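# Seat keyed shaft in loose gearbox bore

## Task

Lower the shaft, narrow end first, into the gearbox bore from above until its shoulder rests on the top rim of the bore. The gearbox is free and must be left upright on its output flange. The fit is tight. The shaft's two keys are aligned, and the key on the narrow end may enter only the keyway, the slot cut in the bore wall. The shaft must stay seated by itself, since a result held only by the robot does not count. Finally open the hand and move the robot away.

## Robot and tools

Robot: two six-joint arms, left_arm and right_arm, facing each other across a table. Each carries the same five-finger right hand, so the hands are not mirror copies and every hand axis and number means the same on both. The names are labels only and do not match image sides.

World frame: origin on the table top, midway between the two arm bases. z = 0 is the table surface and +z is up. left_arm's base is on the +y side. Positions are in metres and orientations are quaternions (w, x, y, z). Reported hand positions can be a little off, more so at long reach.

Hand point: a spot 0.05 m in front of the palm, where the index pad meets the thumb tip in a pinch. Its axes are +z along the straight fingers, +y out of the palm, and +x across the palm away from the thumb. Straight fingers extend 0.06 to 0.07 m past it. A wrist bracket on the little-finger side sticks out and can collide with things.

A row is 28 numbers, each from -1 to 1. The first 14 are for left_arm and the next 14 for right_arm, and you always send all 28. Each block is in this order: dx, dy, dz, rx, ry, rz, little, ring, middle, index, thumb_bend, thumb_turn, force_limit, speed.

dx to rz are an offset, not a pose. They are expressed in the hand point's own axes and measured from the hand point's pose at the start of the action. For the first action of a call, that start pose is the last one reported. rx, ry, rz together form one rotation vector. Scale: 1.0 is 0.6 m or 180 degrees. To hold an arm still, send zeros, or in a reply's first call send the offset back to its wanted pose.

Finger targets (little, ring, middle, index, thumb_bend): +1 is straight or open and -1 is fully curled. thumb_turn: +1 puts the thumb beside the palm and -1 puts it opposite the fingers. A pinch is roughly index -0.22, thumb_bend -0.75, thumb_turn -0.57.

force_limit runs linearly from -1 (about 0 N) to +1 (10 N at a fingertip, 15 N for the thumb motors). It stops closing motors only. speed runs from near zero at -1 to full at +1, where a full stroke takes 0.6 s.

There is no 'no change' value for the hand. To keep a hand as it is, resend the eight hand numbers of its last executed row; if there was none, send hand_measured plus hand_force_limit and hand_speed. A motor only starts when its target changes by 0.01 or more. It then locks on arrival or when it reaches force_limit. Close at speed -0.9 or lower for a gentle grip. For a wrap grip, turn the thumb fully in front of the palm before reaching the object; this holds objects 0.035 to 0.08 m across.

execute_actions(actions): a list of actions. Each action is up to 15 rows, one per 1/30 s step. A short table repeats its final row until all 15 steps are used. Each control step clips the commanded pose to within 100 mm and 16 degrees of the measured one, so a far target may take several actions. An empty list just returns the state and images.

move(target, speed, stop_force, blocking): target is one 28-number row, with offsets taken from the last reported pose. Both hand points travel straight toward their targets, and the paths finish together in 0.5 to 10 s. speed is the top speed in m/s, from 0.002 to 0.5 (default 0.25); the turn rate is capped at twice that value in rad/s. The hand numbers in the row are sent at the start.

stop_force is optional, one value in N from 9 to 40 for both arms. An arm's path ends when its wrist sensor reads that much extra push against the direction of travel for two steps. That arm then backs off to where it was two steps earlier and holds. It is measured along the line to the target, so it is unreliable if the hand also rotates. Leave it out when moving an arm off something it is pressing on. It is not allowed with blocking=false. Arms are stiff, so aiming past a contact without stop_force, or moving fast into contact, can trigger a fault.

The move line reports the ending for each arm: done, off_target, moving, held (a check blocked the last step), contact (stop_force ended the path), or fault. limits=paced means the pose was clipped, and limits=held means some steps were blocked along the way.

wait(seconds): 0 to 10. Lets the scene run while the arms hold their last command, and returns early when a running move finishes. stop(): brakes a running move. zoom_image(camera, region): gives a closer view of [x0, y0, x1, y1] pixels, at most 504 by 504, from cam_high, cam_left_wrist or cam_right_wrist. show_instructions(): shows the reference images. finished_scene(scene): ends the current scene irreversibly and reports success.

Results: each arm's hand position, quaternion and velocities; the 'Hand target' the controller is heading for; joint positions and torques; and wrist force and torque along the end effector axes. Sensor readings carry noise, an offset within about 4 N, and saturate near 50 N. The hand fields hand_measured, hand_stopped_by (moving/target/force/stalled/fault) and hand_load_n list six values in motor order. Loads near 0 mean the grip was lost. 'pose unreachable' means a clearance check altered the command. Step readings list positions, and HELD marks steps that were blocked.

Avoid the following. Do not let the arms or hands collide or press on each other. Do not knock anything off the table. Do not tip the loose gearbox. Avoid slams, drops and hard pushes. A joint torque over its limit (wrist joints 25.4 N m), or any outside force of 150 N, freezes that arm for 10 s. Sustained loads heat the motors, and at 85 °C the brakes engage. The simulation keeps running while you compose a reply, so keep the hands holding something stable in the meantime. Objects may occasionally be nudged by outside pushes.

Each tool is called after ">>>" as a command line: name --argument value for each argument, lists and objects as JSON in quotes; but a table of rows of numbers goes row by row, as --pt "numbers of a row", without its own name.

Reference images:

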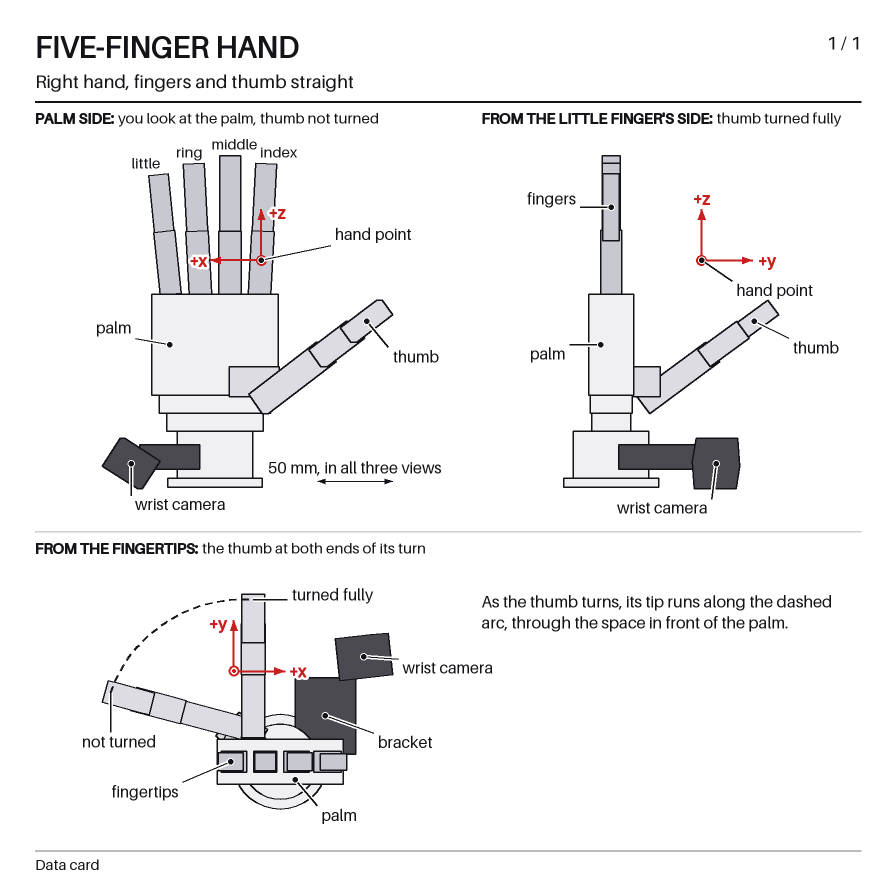

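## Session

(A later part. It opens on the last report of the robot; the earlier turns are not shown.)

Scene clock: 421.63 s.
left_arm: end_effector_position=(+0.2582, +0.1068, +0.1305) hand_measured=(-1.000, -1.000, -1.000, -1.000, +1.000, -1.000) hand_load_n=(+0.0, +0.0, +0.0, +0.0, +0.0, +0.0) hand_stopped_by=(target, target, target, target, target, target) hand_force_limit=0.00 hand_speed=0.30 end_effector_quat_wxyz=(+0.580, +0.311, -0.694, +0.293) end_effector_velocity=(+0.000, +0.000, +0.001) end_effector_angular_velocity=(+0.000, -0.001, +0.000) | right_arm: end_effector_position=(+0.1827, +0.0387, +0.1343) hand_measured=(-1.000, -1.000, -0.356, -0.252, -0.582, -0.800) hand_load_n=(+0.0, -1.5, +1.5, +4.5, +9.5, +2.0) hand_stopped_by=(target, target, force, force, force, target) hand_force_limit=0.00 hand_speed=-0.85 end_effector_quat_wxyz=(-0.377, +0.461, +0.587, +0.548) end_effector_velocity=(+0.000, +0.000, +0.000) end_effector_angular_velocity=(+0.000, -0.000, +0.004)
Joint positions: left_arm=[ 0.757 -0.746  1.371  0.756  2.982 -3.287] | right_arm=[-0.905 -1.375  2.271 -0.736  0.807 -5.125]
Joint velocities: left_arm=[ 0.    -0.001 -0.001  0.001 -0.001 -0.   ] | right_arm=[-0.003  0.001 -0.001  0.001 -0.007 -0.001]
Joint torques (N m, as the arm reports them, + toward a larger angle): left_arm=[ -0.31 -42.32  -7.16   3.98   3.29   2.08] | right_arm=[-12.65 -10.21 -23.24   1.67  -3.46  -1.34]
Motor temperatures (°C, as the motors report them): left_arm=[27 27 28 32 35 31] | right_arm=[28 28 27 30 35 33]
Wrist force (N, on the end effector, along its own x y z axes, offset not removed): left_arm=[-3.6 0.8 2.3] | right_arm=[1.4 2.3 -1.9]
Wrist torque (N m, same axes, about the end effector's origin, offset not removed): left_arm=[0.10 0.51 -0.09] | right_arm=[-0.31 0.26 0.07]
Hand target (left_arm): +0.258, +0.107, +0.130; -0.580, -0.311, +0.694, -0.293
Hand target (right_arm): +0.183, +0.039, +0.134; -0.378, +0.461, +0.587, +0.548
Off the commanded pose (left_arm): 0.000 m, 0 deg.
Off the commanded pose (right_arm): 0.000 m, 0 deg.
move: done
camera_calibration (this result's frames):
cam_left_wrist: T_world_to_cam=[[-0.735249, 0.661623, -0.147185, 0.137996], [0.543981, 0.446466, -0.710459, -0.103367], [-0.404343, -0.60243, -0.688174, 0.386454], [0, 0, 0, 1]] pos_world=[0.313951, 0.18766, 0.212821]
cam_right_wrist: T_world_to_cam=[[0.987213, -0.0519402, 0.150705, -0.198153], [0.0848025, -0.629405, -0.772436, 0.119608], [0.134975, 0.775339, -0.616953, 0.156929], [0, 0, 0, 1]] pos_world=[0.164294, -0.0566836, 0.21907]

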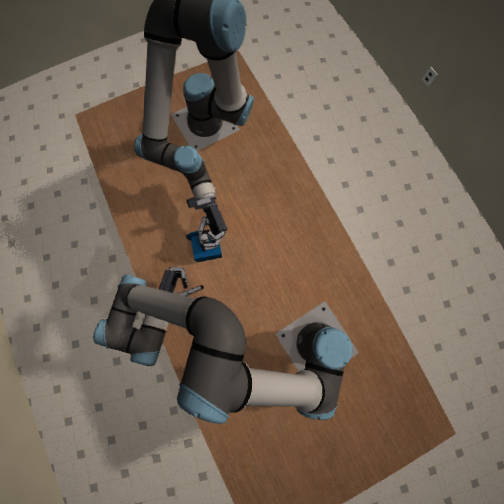

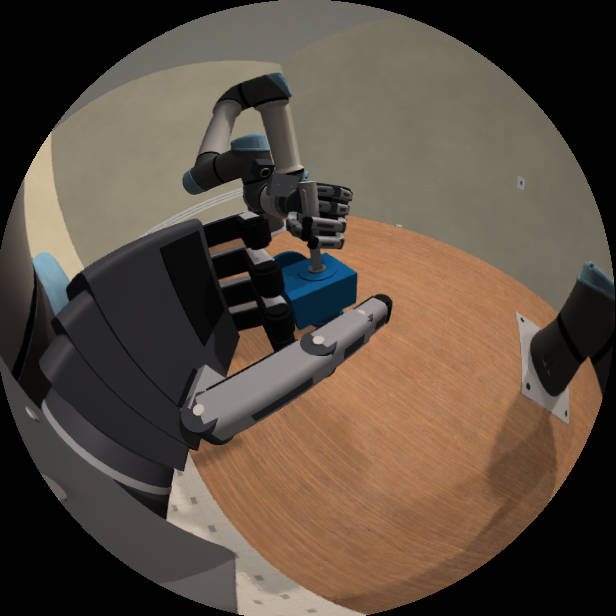

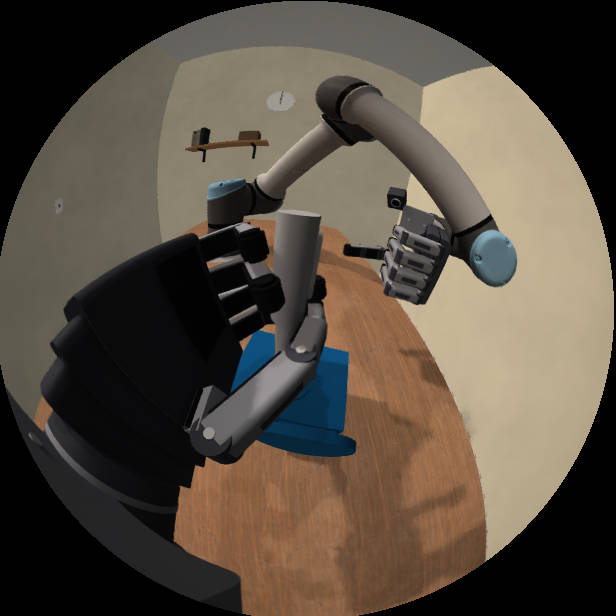

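>>> move --target '[0,0,0,0,0,0,-1,-1,-1,-1,1,-1,0,0.3,-0.0025,-0.0026,0.0018,0.0307,0.015,0.002,-1,-1,-0.7,-0.6,-0.95,-0.8,0,-0.85]' --speed 0.015

>>> zoom_image --camera "cam_left_wrist" --region '[300,245,335,285]'

>>> zoom_image --camera "cam_left_wrist" --region '[280,160,360,290]'

Scene clock: 425.87 s.
left_arm: end_effector_position=(+0.2582, +0.1068, +0.1305) hand_measured=(-1.000, -1.000, -1.000, -1.000, +1.000, -1.000) hand_load_n=(+0.0, +0.0, +0.0, +0.0, +0.0, +0.0) hand_stopped_by=(target, target, target, target, target, target) hand_force_limit=0.00 hand_speed=0.30 end_effector_quat_wxyz=(+0.580, +0.311, -0.694, +0.293) end_effector_velocity=(-0.000, +0.001, +0.000) end_effector_angular_velocity=(+0.001, +0.001, +0.001) | right_arm: end_effector_position=(+0.1817, +0.0396, +0.1323) hand_measured=(-1.000, -1.000, -0.370, -0.252, -0.582, -0.800) hand_load_n=(+0.0, -3.0, +4.0, +4.5, +9.5, +2.5) hand_stopped_by=(target, target, force, force, force, target) hand_force_limit=0.00 hand_speed=-0.85 end_effector_quat_wxyz=(-0.415, +0.432, +0.602, +0.528) end_effector_velocity=(+0.001, +0.000, +0.001) end_effector_angular_velocity=(+0.001, -0.000, +0.003)
Joint positions: left_arm=[ 0.757 -0.746  1.371  0.756  2.982 -3.287] | right_arm=[-0.974 -1.35   2.259 -0.742  0.632 -5.131]
Joint velocities: left_arm=[ 0.001 -0.001  0.002  0.    -0.001 -0.   ] | right_arm=[-0.002  0.001 -0.002 -0.    -0.006 -0.   ]
Joint torques (N m, as the arm reports them, + toward a larger angle): left_arm=[  0.44 -42.85  -7.04   3.97   3.35   2.16] | right_arm=[-14.56 -12.33 -23.97  -1.66  -3.13  -1.45]
Motor temperatures (°C, as the motors report them): left_arm=[27 27 28 32 35 31] | right_arm=[28 28 27 30 35 33]
Wrist force (N, on the end effector, along its own x y z axes, offset not removed): left_arm=[-3.0 -2.0 2.3] | right_arm=[-0.7 1.9 1.0]
Wrist torque (N m, same axes, about the end effector's origin, offset not removed): left_arm=[-0.43 0.41 -0.19] | right_arm=[0.06 0.28 0.12]
Hand target (left_arm): +0.258, +0.107, +0.130; -0.580, -0.311, +0.694, -0.293
Hand target (right_arm): +0.182, +0.040, +0.132; -0.415, +0.432, +0.602, +0.528
Off the commanded pose (left_arm): 0.000 m, 0 deg.
Off the commanded pose (right_arm): 0.000 m, 0 deg.
move: done
camera_calibration (this result's frames):
cam_left_wrist: T_world_to_cam=[[-0.735249, 0.661623, -0.147185, 0.137996], [0.543981, 0.446466, -0.71046, -0.103367], [-0.404344, -0.60243, -0.688174, 0.386454], [0, 0, 0, 1]] pos_world=[0.313951, 0.18766, 0.212821]
cam_right_wrist: T_world_to_cam=[[0.98985, 0.0488593, 0.13345, -0.199027], [0.135675, -0.604334, -0.785094, 0.110157], [0.0422893, 0.795231, -0.60483, 0.169597], [0, 0, 0, 1]] pos_world=[0.174889, -0.0585728, 0.215621]

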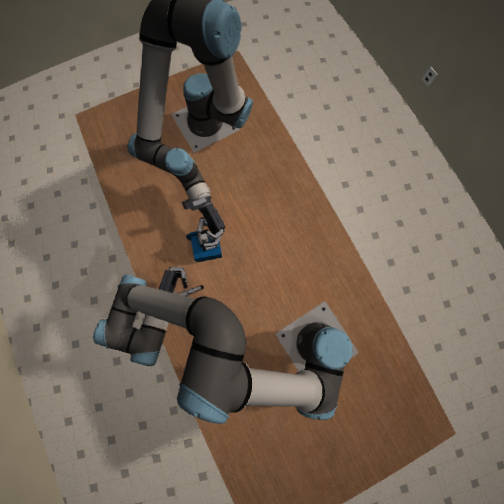

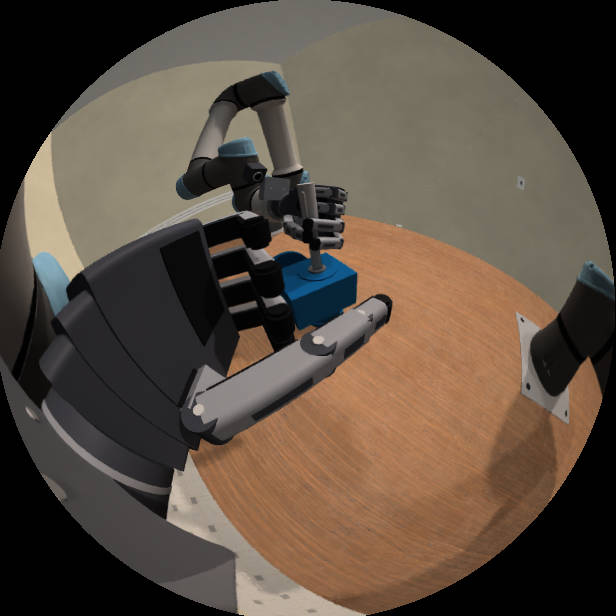

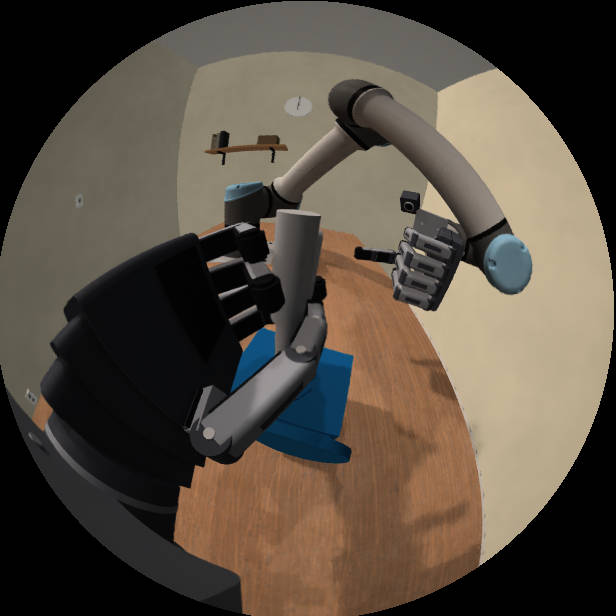

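Region (300, 245, 335, 285) of cam_left_wrist's 616x616 image, scaled by 12.600, with more detail than that image has; it fills the left 441 columns of this view, and the rest is white.

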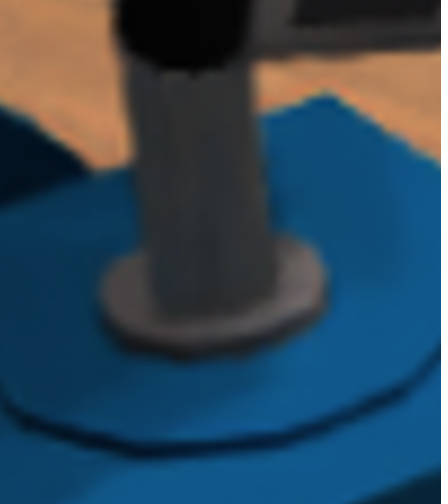

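Region (280, 160, 360, 290) of cam_left_wrist's 616x616 image, scaled by 3.877, with more detail than that image has; it fills the left 310 columns of this view, and the rest is white.

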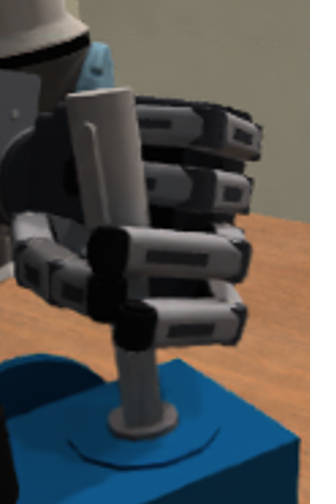

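Top dropped ~2 mm. Descend more.

>>> move --target '[0,0,0,0,0,0,-1,-1,-1,-1,1,-1,0,0.3,-0.0128,-0.0037,0.0018,0,0,0,-1,-1,-0.7,-0.6,-0.95,-0.8,0,-0.85]' --speed 0.004 --stop_force 10

>>> zoom_image --camera "cam_left_wrist" --region '[280,160,360,290]'

Scene clock: 428.27 s.
left_arm: end_effector_position=(+0.2582, +0.1068, +0.1305) hand_measured=(-1.000, -1.000, -1.000, -1.000, +1.000, -1.000) hand_load_n=(+0.0, +0.0, +0.0, +0.0, +0.0, +0.0) hand_stopped_by=(target, target, target, target, target, target) hand_force_limit=0.00 hand_speed=0.30 end_effector_quat_wxyz=(+0.580, +0.311, -0.694, +0.293) end_effector_velocity=(+0.000, +0.000, -0.001) end_effector_angular_velocity=(+0.001, +0.001, +0.001) | right_arm: end_effector_position=(+0.1818, +0.0399, +0.1243) hand_measured=(-1.000, -1.000, -0.370, -0.252, -0.582, -0.800) hand_load_n=(+0.0, -1.5, +1.0, +5.0, +8.0, +2.0) hand_stopped_by=(target, target, force, force, force, target) hand_force_limit=0.00 hand_speed=-0.85 end_effector_quat_wxyz=(-0.415, +0.432, +0.602, +0.528) end_effector_velocity=(-0.000, -0.000, -0.001) end_effector_angular_velocity=(+0.001, -0.001, +0.001)
Joint positions: left_arm=[ 0.757 -0.746  1.371  0.756  2.982 -3.287] | right_arm=[-0.973 -1.33   2.265 -0.768  0.632 -5.131]
Joint velocities: left_arm=[ 0.001  0.001 -0.001 -0.001 -0.    -0.001] | right_arm=[-0.     0.001  0.001 -0.003 -0.001 -0.   ]
Joint torques (N m, as the arm reports them, + toward a larger angle): left_arm=[  0.6  -42.61  -6.37   4.02   3.25   2.12] | right_arm=[ 12.23 -12.48  -4.72  -2.25   2.69   1.25]
Motor temperatures (°C, as the motors report them): left_arm=[27 27 28 32 35 31] | right_arm=[28 28 27 30 35 33]
Wrist force (N, on the end effector, along its own x y z axes, offset not removed): left_arm=[-4.8 2.6 0.8] | right_arm=[-1.4 -1.5 1.5]
Wrist torque (N m, same axes, about the end effector's origin, offset not removed): left_arm=[0.30 0.60 -0.15] | right_arm=[-0.12 0.44 -0.02]
Hand target (left_arm): +0.258, +0.107, +0.130; -0.580, -0.311, +0.694, -0.293
Hand target (right_arm): +0.182, +0.040, +0.124; -0.415, +0.432, +0.602, +0.528
Off the commanded pose (left_arm): 0.000 m, 0 deg.
Off the commanded pose (right_arm): 0.000 m, 0 deg.
move: done
camera_calibration (this result's frames):
cam_left_wrist: T_world_to_cam=[[-0.735249, 0.661623, -0.147185, 0.137996], [0.543981, 0.446466, -0.71046, -0.103367], [-0.404344, -0.60243, -0.688174, 0.386454], [0, 0, 0, 1]] pos_world=[0.313951, 0.18766, 0.212821]
cam_right_wrist: T_world_to_cam=[[0.98985, 0.0488845, 0.133446, -0.197982], [0.135687, -0.604336, -0.785091, 0.104032], [0.0422674, 0.795229, -0.604834, 0.164506], [0, 0, 0, 1]] pos_world=[0.174904, -0.0582714, 0.207594]

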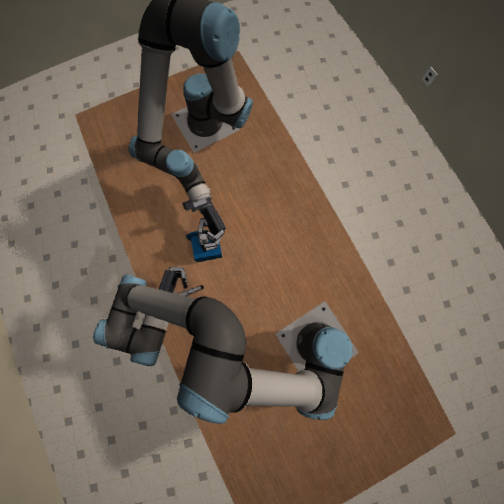

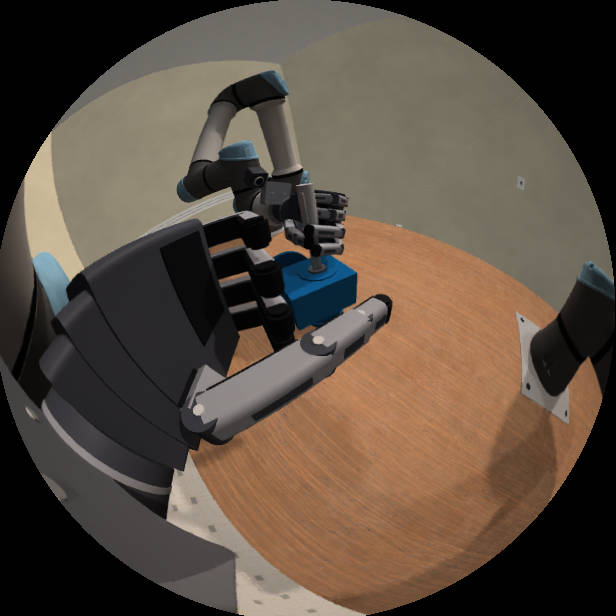

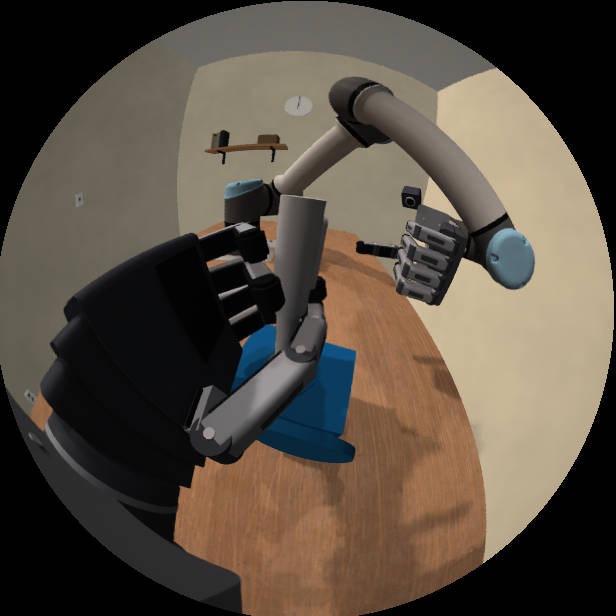

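Region (280, 160, 360, 290) of cam_left_wrist's 616x616 image, scaled by 3.877, with more detail than that image has; it fills the left 310 columns of this view, and the rest is white.

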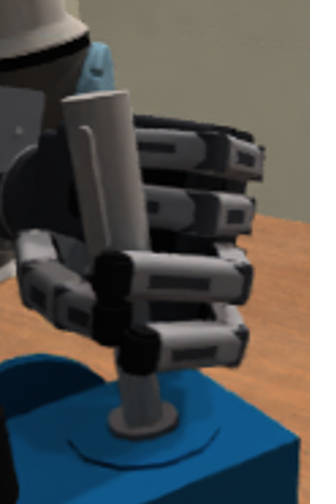

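>>> move --target '[0,0,0,0,0,0,-1,-1,-1,-1,1,-1,0,0.3,0,0,0,0,0,0,-1,-1,-0.2,-0.12,-0.5,-0.8,0,-0.7]'

>>> zoom_image --camera "cam_left_wrist" --region '[280,160,360,290]'

>>> zoom_image --camera "cam_high" --region '[185,215,225,265]'

Scene clock: 429.10 s.
left_arm: end_effector_position=(+0.2582, +0.1068, +0.1305) hand_measured=(-1.000, -1.000, -1.000, -1.000, +1.000, -1.000) hand_load_n=(+0.0, +0.0, +0.0, +0.0, +0.0, +0.0) hand_stopped_by=(target, target, target, target, target, target) hand_force_limit=0.00 hand_speed=0.30 end_effector_quat_wxyz=(+0.580, +0.311, -0.694, +0.293) end_effector_velocity=(+0.000, -0.000, +0.001) end_effector_angular_velocity=(-0.000, -0.000, +0.000) | right_arm: end_effector_position=(+0.1817, +0.0399, +0.1242) hand_measured=(-1.000, -1.000, -0.200, -0.120, -0.500, -0.800) hand_load_n=(+0.0, -1.5, +0.0, +0.0, +0.0, +0.0) hand_stopped_by=(target, target, target, target, target, target) hand_force_limit=0.00 hand_speed=-0.70 end_effector_quat_wxyz=(-0.415, +0.432, +0.602, +0.528) end_effector_velocity=(-0.000, -0.000, +0.000) end_effector_angular_velocity=(-0.000, +0.000, +0.001)
Joint positions: left_arm=[ 0.757 -0.746  1.371  0.756  2.982 -3.287] | right_arm=[-0.973 -1.33   2.265 -0.768  0.632 -5.131]
Joint velocities: left_arm=[ 0.    -0.001 -0.001  0.     0.    -0.001] | right_arm=[-0.    -0.     0.     0.    -0.001 -0.   ]
Joint torques (N m, as the arm reports them, + toward a larger angle): left_arm=[  0.37 -42.13  -6.6    4.04   3.31   2.02] | right_arm=[ 11.72 -26.38  -7.65   0.65   2.05   1.39]
Motor temperatures (°C, as the motors report them): left_arm=[27 27 28 32 35 31] | right_arm=[28 28 27 30 35 33]
Wrist force (N, on the end effector, along its own x y z axes, offset not removed): left_arm=[-2.7 -1.3 3.0] | right_arm=[1.2 -3.8 2.6]
Wrist torque (N m, same axes, about the end effector's origin, offset not removed): left_arm=[-0.30 0.28 -0.14] | right_arm=[-0.62 0.01 0.09]
Hand target (left_arm): +0.258, +0.107, +0.130; -0.580, -0.311, +0.694, -0.293
Hand target (right_arm): +0.182, +0.040, +0.124; -0.415, +0.432, +0.602, +0.528
Off the commanded pose (left_arm): 0.000 m, 0 deg.
Off the commanded pose (right_arm): 0.000 m, 0 deg.
move: done
camera_calibration (this result's frames):
cam_left_wrist: T_world_to_cam=[[-0.735249, 0.661623, -0.147185, 0.137996], [0.543981, 0.446466, -0.71046, -0.103367], [-0.404344, -0.60243, -0.688174, 0.386454], [0, 0, 0, 1]] pos_world=[0.313951, 0.18766, 0.212821]
cam_right_wrist: T_world_to_cam=[[0.989861, 0.0488814, 0.133362, -0.197958], [0.135616, -0.60439, -0.785061, 0.103996], [0.0422277, 0.795188, -0.604891, 0.164496], [0, 0, 0, 1]] pos_world=[0.174901, -0.0582752, 0.207545]

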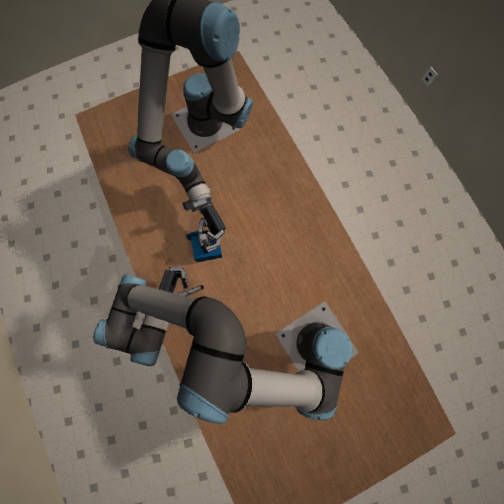

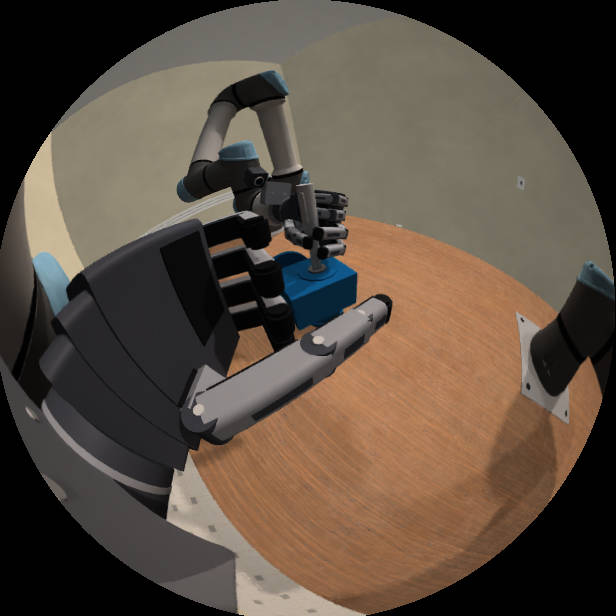

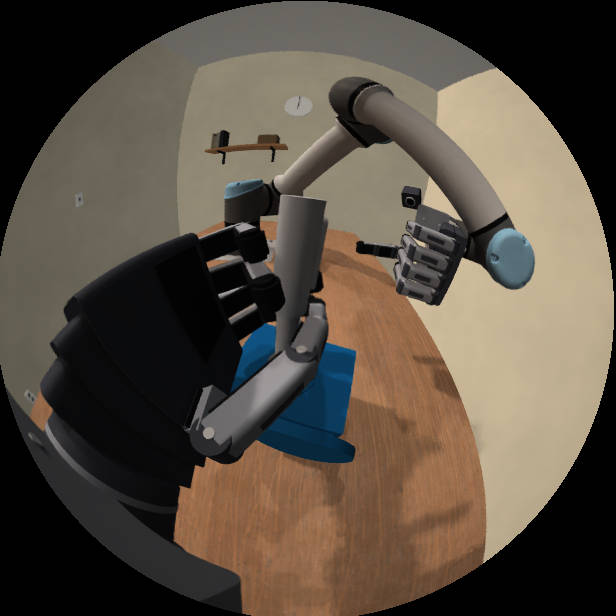

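Region (280, 160, 360, 290) of cam_left_wrist's 616x616 image, scaled by 3.877, with more detail than that image has; it fills the left 310 columns of this view, and the rest is white.

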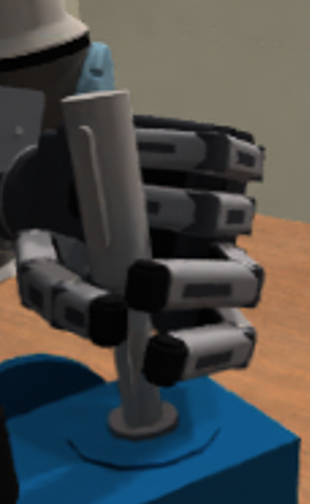

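Region (185, 215, 225, 265) of cam_high's 504x504 image, scaled by 10.080, with more detail than that image has; it fills the left 403 columns of this view, and the rest is white.

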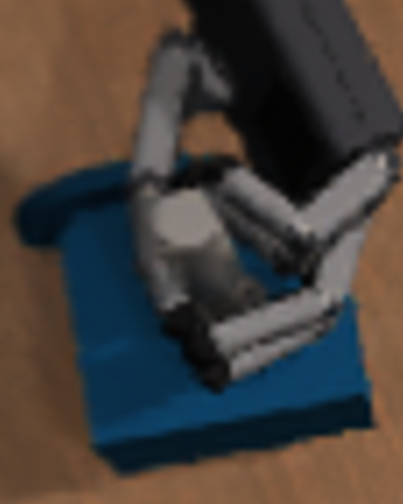

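>>> move --target '[0,0,0,0,0,0,-1,-1,-1,-1,1,-1,0,0.3,0,-0.004,0,0,0,0,-1,-1,0.25,0.25,-0.2,-0.8,0,0]' --speed 0.01

>>> move --target '[0,0,0,0,0,0,-1,-1,-1,-1,1,-1,0,0.3,0.08,0.023,-0.008,0,0,0,-1,-1,0.25,0.25,-0.2,-0.8,0,0]' --speed 0.02 --stop_force 9

>>> zoom_image --camera "cam_left_wrist" --region '[280,160,360,290]'

>>> zoom_image --camera "cam_high" --region '[185,215,225,265]'

Scene clock: 430.07 s.
left_arm: end_effector_position=(+0.2582, +0.1068, +0.1305) hand_measured=(-1.000, -1.000, -1.000, -1.000, +1.000, -1.000) hand_load_n=(+0.0, +0.0, +0.0, +0.0, +0.0, +0.0) hand_stopped_by=(target, target, target, target, target, target) hand_force_limit=0.00 hand_speed=0.30 end_effector_quat_wxyz=(+0.580, +0.311, -0.694, +0.293) end_effector_velocity=(+0.000, -0.000, -0.000) end_effector_angular_velocity=(-0.000, +0.001, +0.000) | right_arm: end_effector_position=(+0.1795, +0.0397, +0.1236) hand_measured=(-1.000, -1.000, +0.250, +0.250, -0.200, -0.800) hand_load_n=(+0.0, +0.0, +0.0, +0.0, +0.0, +0.0) hand_stopped_by=(target, target, target, target, target, target) hand_force_limit=0.00 hand_speed=0.00 end_effector_quat_wxyz=(-0.415, +0.432, +0.602, +0.528) end_effector_velocity=(-0.000, +0.000, -0.000) end_effector_angular_velocity=(-0.000, -0.000, -0.000)
Joint positions: left_arm=[ 0.757 -0.746  1.371  0.756  2.982 -3.287] | right_arm=[-0.969 -1.331  2.269 -0.772  0.636 -5.13 ]
Joint velocities: left_arm=[ 0.     0.002 -0.001 -0.     0.001 -0.001] | right_arm=[ 0.001 -0.     0.001 -0.001  0.002  0.   ]
Joint torques (N m, as the arm reports them, + toward a larger angle): left_arm=[  0.17 -42.72  -6.35   4.2    3.23   2.01] | right_arm=[ 12.98 -29.01  -4.27  -1.99   2.3    1.7 ]
Motor temperatures (°C, as the motors report them): left_arm=[27 27 28 32 35 31] | right_arm=[28 28 27 30 35 33]
Wrist force (N, on the end effector, along its own x y z axes, offset not removed): left_arm=[-0.5 -0.1 0.7] | right_arm=[-2.5 -1.9 0.9]
Wrist torque (N m, same axes, about the end effector's origin, offset not removed): left_arm=[-0.01 -0.10 0.06] | right_arm=[-0.42 0.49 -0.01]
Hand target (left_arm): +0.258, +0.107, +0.130; -0.580, -0.311, +0.694, -0.293
Hand target (right_arm): +0.179, +0.040, +0.124; -0.415, +0.432, +0.602, +0.528
Off the commanded pose (left_arm): 0.000 m, 0 deg.
Off the commanded pose (right_arm): 0.000 m, 0 deg.
move: done
camera_calibration (this result's frames):
cam_left_wrist: T_world_to_cam=[[-0.735249, 0.661623, -0.147185, 0.137996], [0.543981, 0.446466, -0.71046, -0.103367], [-0.404344, -0.60243, -0.688174, 0.386454], [0, 0, 0, 1]] pos_world=[0.313951, 0.18766, 0.212821]
cam_right_wrist: T_world_to_cam=[[0.98986, 0.0488858, 0.133367, -0.195635], [0.135622, -0.604395, -0.785056, 0.103685], [0.0422285, 0.795183, -0.604897, 0.164321], [0, 0, 0, 1]] pos_world=[0.172651, -0.0584351, 0.206887]

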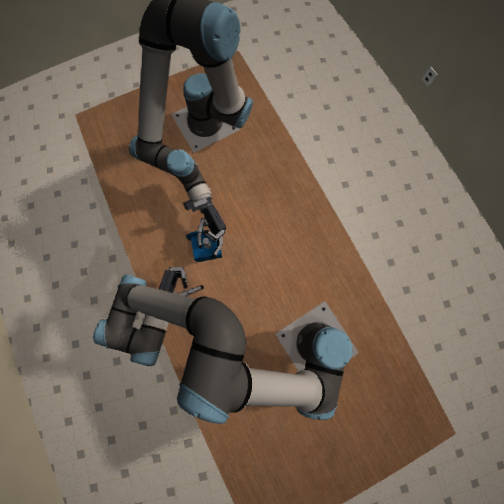

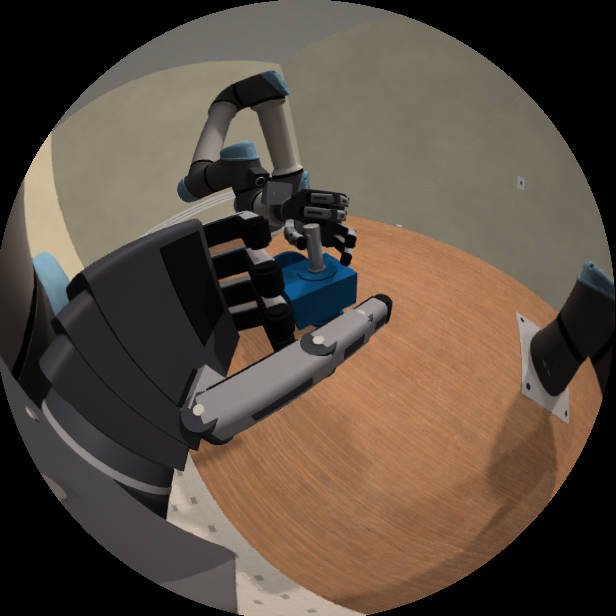

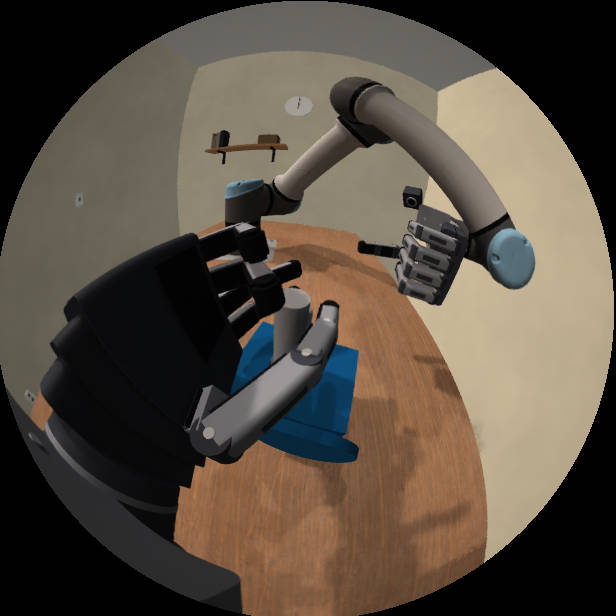

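Scene clock: 432.87 s.
left_arm: end_effector_position=(+0.2582, +0.1068, +0.1305) hand_measured=(-1.000, -1.000, -1.000, -1.000, +1.000, -1.000) hand_load_n=(+0.0, +0.0, +0.0, +0.0, +0.0, +0.0) hand_stopped_by=(target, target, target, target, target, target) hand_force_limit=0.00 hand_speed=0.30 end_effector_quat_wxyz=(+0.580, +0.311, -0.694, +0.293) end_effector_velocity=(+0.000, +0.001, -0.001) end_effector_angular_velocity=(+0.003, +0.000, +0.002) | right_arm: end_effector_position=(+0.1792, +0.0398, +0.1737) hand_measured=(-1.000, -1.000, +0.250, +0.250, -0.200, -0.800) hand_load_n=(+0.0, +0.0, +0.0, +0.0, +0.0, +0.0) hand_stopped_by=(target, target, target, target, target, target) hand_force_limit=0.00 hand_speed=0.00 end_effector_quat_wxyz=(-0.415, +0.432, +0.602, +0.528) end_effector_velocity=(-0.000, +0.000, +0.001) end_effector_angular_velocity=(-0.000, +0.001, +0.000)
Joint positions: left_arm=[ 0.757 -0.746  1.371  0.756  2.982 -3.287] | right_arm=[-0.968 -1.446  2.222 -0.611  0.637 -5.129]
Joint velocities: left_arm=[ 0.001  0.     0.     0.001 -0.002 -0.001] | right_arm=[ 0.    -0.002 -0.002  0.004 -0.     0.001]
Joint torques (N m, as the arm reports them, + toward a larger angle): left_arm=[ -0.14 -42.26  -6.87   3.92   3.22   2.07] | right_arm=[ 12.31 -26.61 -26.98   0.87   2.15  -0.98]
Motor temperatures (°C, as the motors report them): left_arm=[27 27 28 32 35 31] | right_arm=[28 28 27 30 35 33]
Wrist force (N, on the end effector, along its own x y z axes, offset not removed): left_arm=[-5.3 0.0 0.3] | right_arm=[-1.2 -1.7 0.7]
Wrist torque (N m, same axes, about the end effector's origin, offset not removed): left_arm=[0.11 0.76 -0.30] | right_arm=[-0.54 0.27 0.12]
Hand target (left_arm): +0.258, +0.107, +0.130; -0.580, -0.311, +0.694, -0.293
Hand target (right_arm): +0.179, +0.040, +0.174; -0.415, +0.432, +0.602, +0.528
Off the commanded pose (left_arm): 0.000 m, 0 deg.
Off the commanded pose (right_arm): 0.000 m, 0 deg.
move: done
camera_calibration (this result's frames):
cam_left_wrist: T_world_to_cam=[[-0.735249, 0.661623, -0.147185, 0.137996], [0.543981, 0.446466, -0.71046, -0.103367], [-0.404344, -0.602431, -0.688174, 0.386454], [0, 0, 0, 1]] pos_world=[0.313951, 0.18766, 0.212821]
cam_right_wrist: T_world_to_cam=[[0.989877, 0.0488696, 0.133248, -0.202006], [0.135519, -0.604382, -0.785084, 0.143138], [0.042166, 0.795194, -0.604887, 0.194603], [0, 0, 0, 1]] pos_world=[0.172357, -0.0583649, 0.257005]

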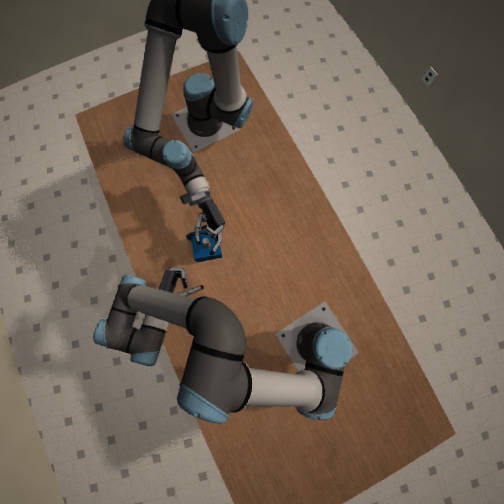

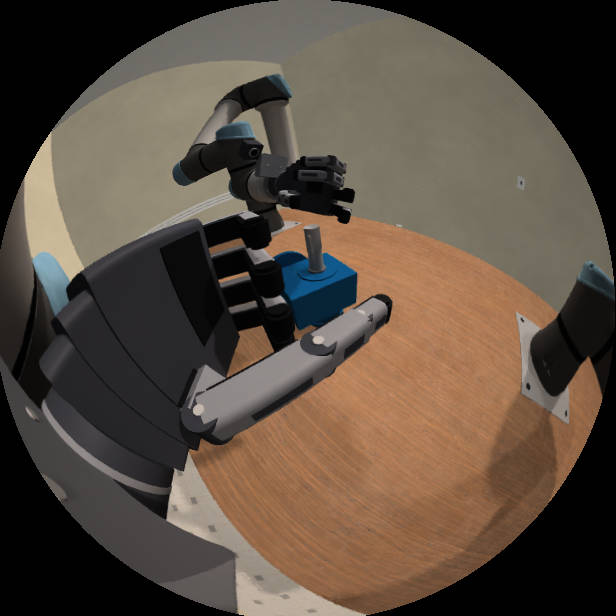

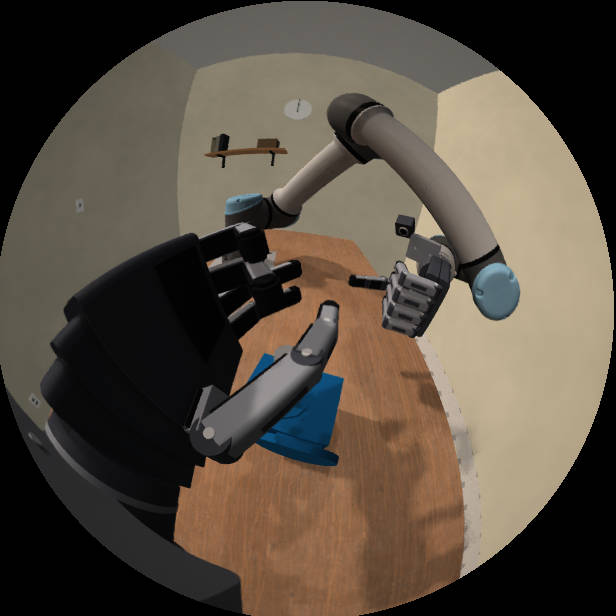

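Region (280, 160, 360, 290) of cam_left_wrist's 616x616 image, scaled by 3.877, with more detail than that image has; it fills the left 310 columns of this view, and the rest is white.

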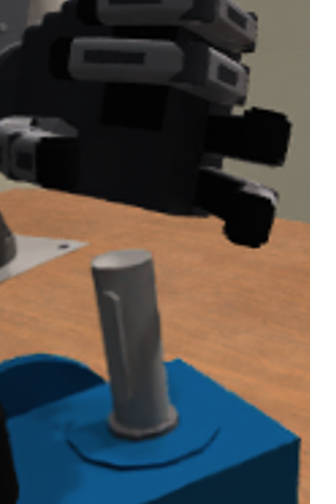

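Region (185, 215, 225, 265) of cam_high's 504x504 image, scaled by 10.080, with more detail than that image has; it fills the left 403 columns of this view, and the rest is white.

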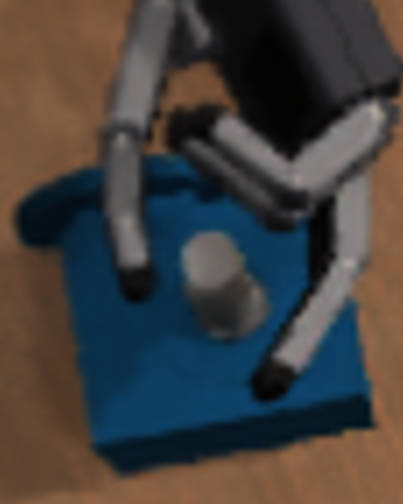

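It dropped in and is seated. Clear away.

>>> move --target '[0.08,0,0,0,0,0,-1,-1,-1,-1,1,-1,0,0.3,0.2,0,-0.1,0,0,0,-1,-1,0.25,0.25,-0.2,-0.8,0,0]'

>>> finished_scene --scene 1

Scene clock: 434.07 s.
left_arm: end_effector_position=(+0.2518, +0.1023, +0.1778) hand_measured=(-1.000, -1.000, -1.000, -1.000, +1.000, -1.000) hand_load_n=(+0.0, +0.0, +0.0, +0.0, +0.0, +0.0) hand_stopped_by=(target, target, target, target, target, target) hand_force_limit=0.00 hand_speed=0.30 end_effector_quat_wxyz=(+0.580, +0.311, -0.694, +0.293) end_effector_velocity=(+0.001, -0.000, +0.000) end_effector_angular_velocity=(-0.003, -0.004, +0.001) | right_arm: end_effector_position=(+0.1475, -0.0100, +0.2941) hand_measured=(-1.000, -1.000, +0.250, +0.250, -0.200, -0.800) hand_load_n=(+0.0, +0.0, +0.0, +0.0, +0.0, +0.0) hand_stopped_by=(target, target, target, target, target, target) hand_force_limit=0.00 hand_speed=0.00 end_effector_quat_wxyz=(-0.415, +0.432, +0.602, +0.528) end_effector_velocity=(-0.000, -0.001, +0.001) end_effector_angular_velocity=(-0.002, -0.001, +0.002)
Joint positions: left_arm=[ 0.743 -0.831  1.363  0.763  2.979 -3.373] | right_arm=[-1.043 -1.794  2.18  -0.202  0.563 -5.152]
Joint velocities: left_arm=[ 0.001 -0.002 -0.001 -0.005 -0.    -0.003] | right_arm=[-0.002 -0.002 -0.003  0.011 -0.004 -0.006]
Joint torques (N m, as the arm reports them, + toward a larger angle): left_arm=[-11.02 -52.04  -6.95   0.31  -0.41  -1.56] | right_arm=[-14.44 -16.79 -32.45   1.02  -2.86  -1.6 ]
Motor temperatures (°C, as the motors report them): left_arm=[27 27 28 32 35 31] | right_arm=[28 28 27 30 35 33]
Wrist force (N, on the end effector, along its own x y z axes, offset not removed): left_arm=[-0.4 0.0 0.8] | right_arm=[2.4 -1.8 0.9]
Wrist torque (N m, same axes, about the end effector's origin, offset not removed): left_arm=[0.07 0.08 -0.14] | right_arm=[-0.42 -0.22 0.26]
Hand target (left_arm): +0.252, +0.102, +0.178; -0.580, -0.311, +0.694, -0.293
Hand target (right_arm): +0.147, -0.010, +0.294; -0.415, +0.432, +0.602, +0.528
Off the commanded pose (left_arm): 0.000 m, 0 deg.
Off the commanded pose (right_arm): 0.000 m, 0 deg.
move: done
camera_calibration (this result's frames):
cam_left_wrist: T_world_to_cam=[[-0.735191, 0.66165, -0.147359, 0.143232], [0.544091, 0.446337, -0.710456, -0.0642723], [-0.404301, -0.602498, -0.68814, 0.413776], [0, 0, 0, 1]] pos_world=[0.307563, 0.183217, 0.26018]
cam_right_wrist: T_world_to_cam=[[0.989892, 0.0487386, 0.133183, -0.184212], [0.1354, -0.604158, -0.785277, 0.211945], [0.0421904, 0.795373, -0.604651, 0.308381], [0, 0, 0, 1]] pos_world=[0.140642, -0.108251, 0.377432]

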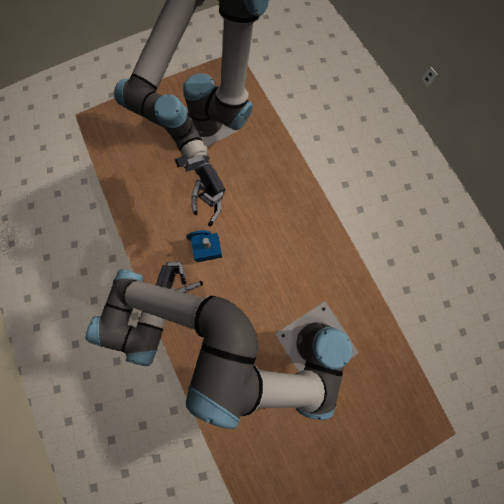

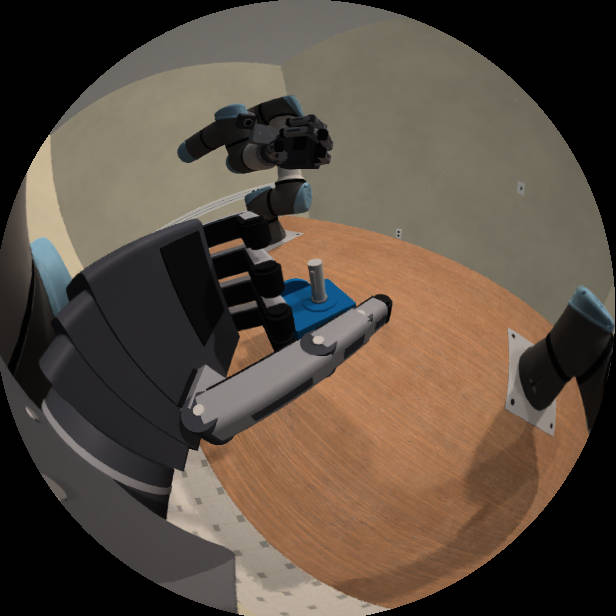

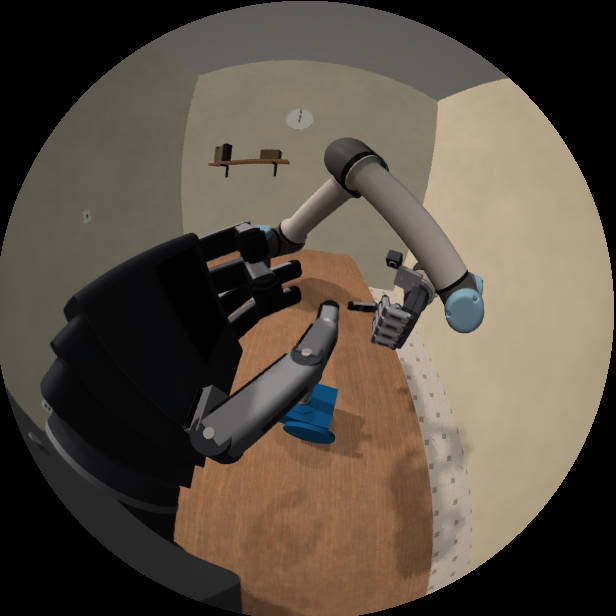

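The scene is finished: the task was done.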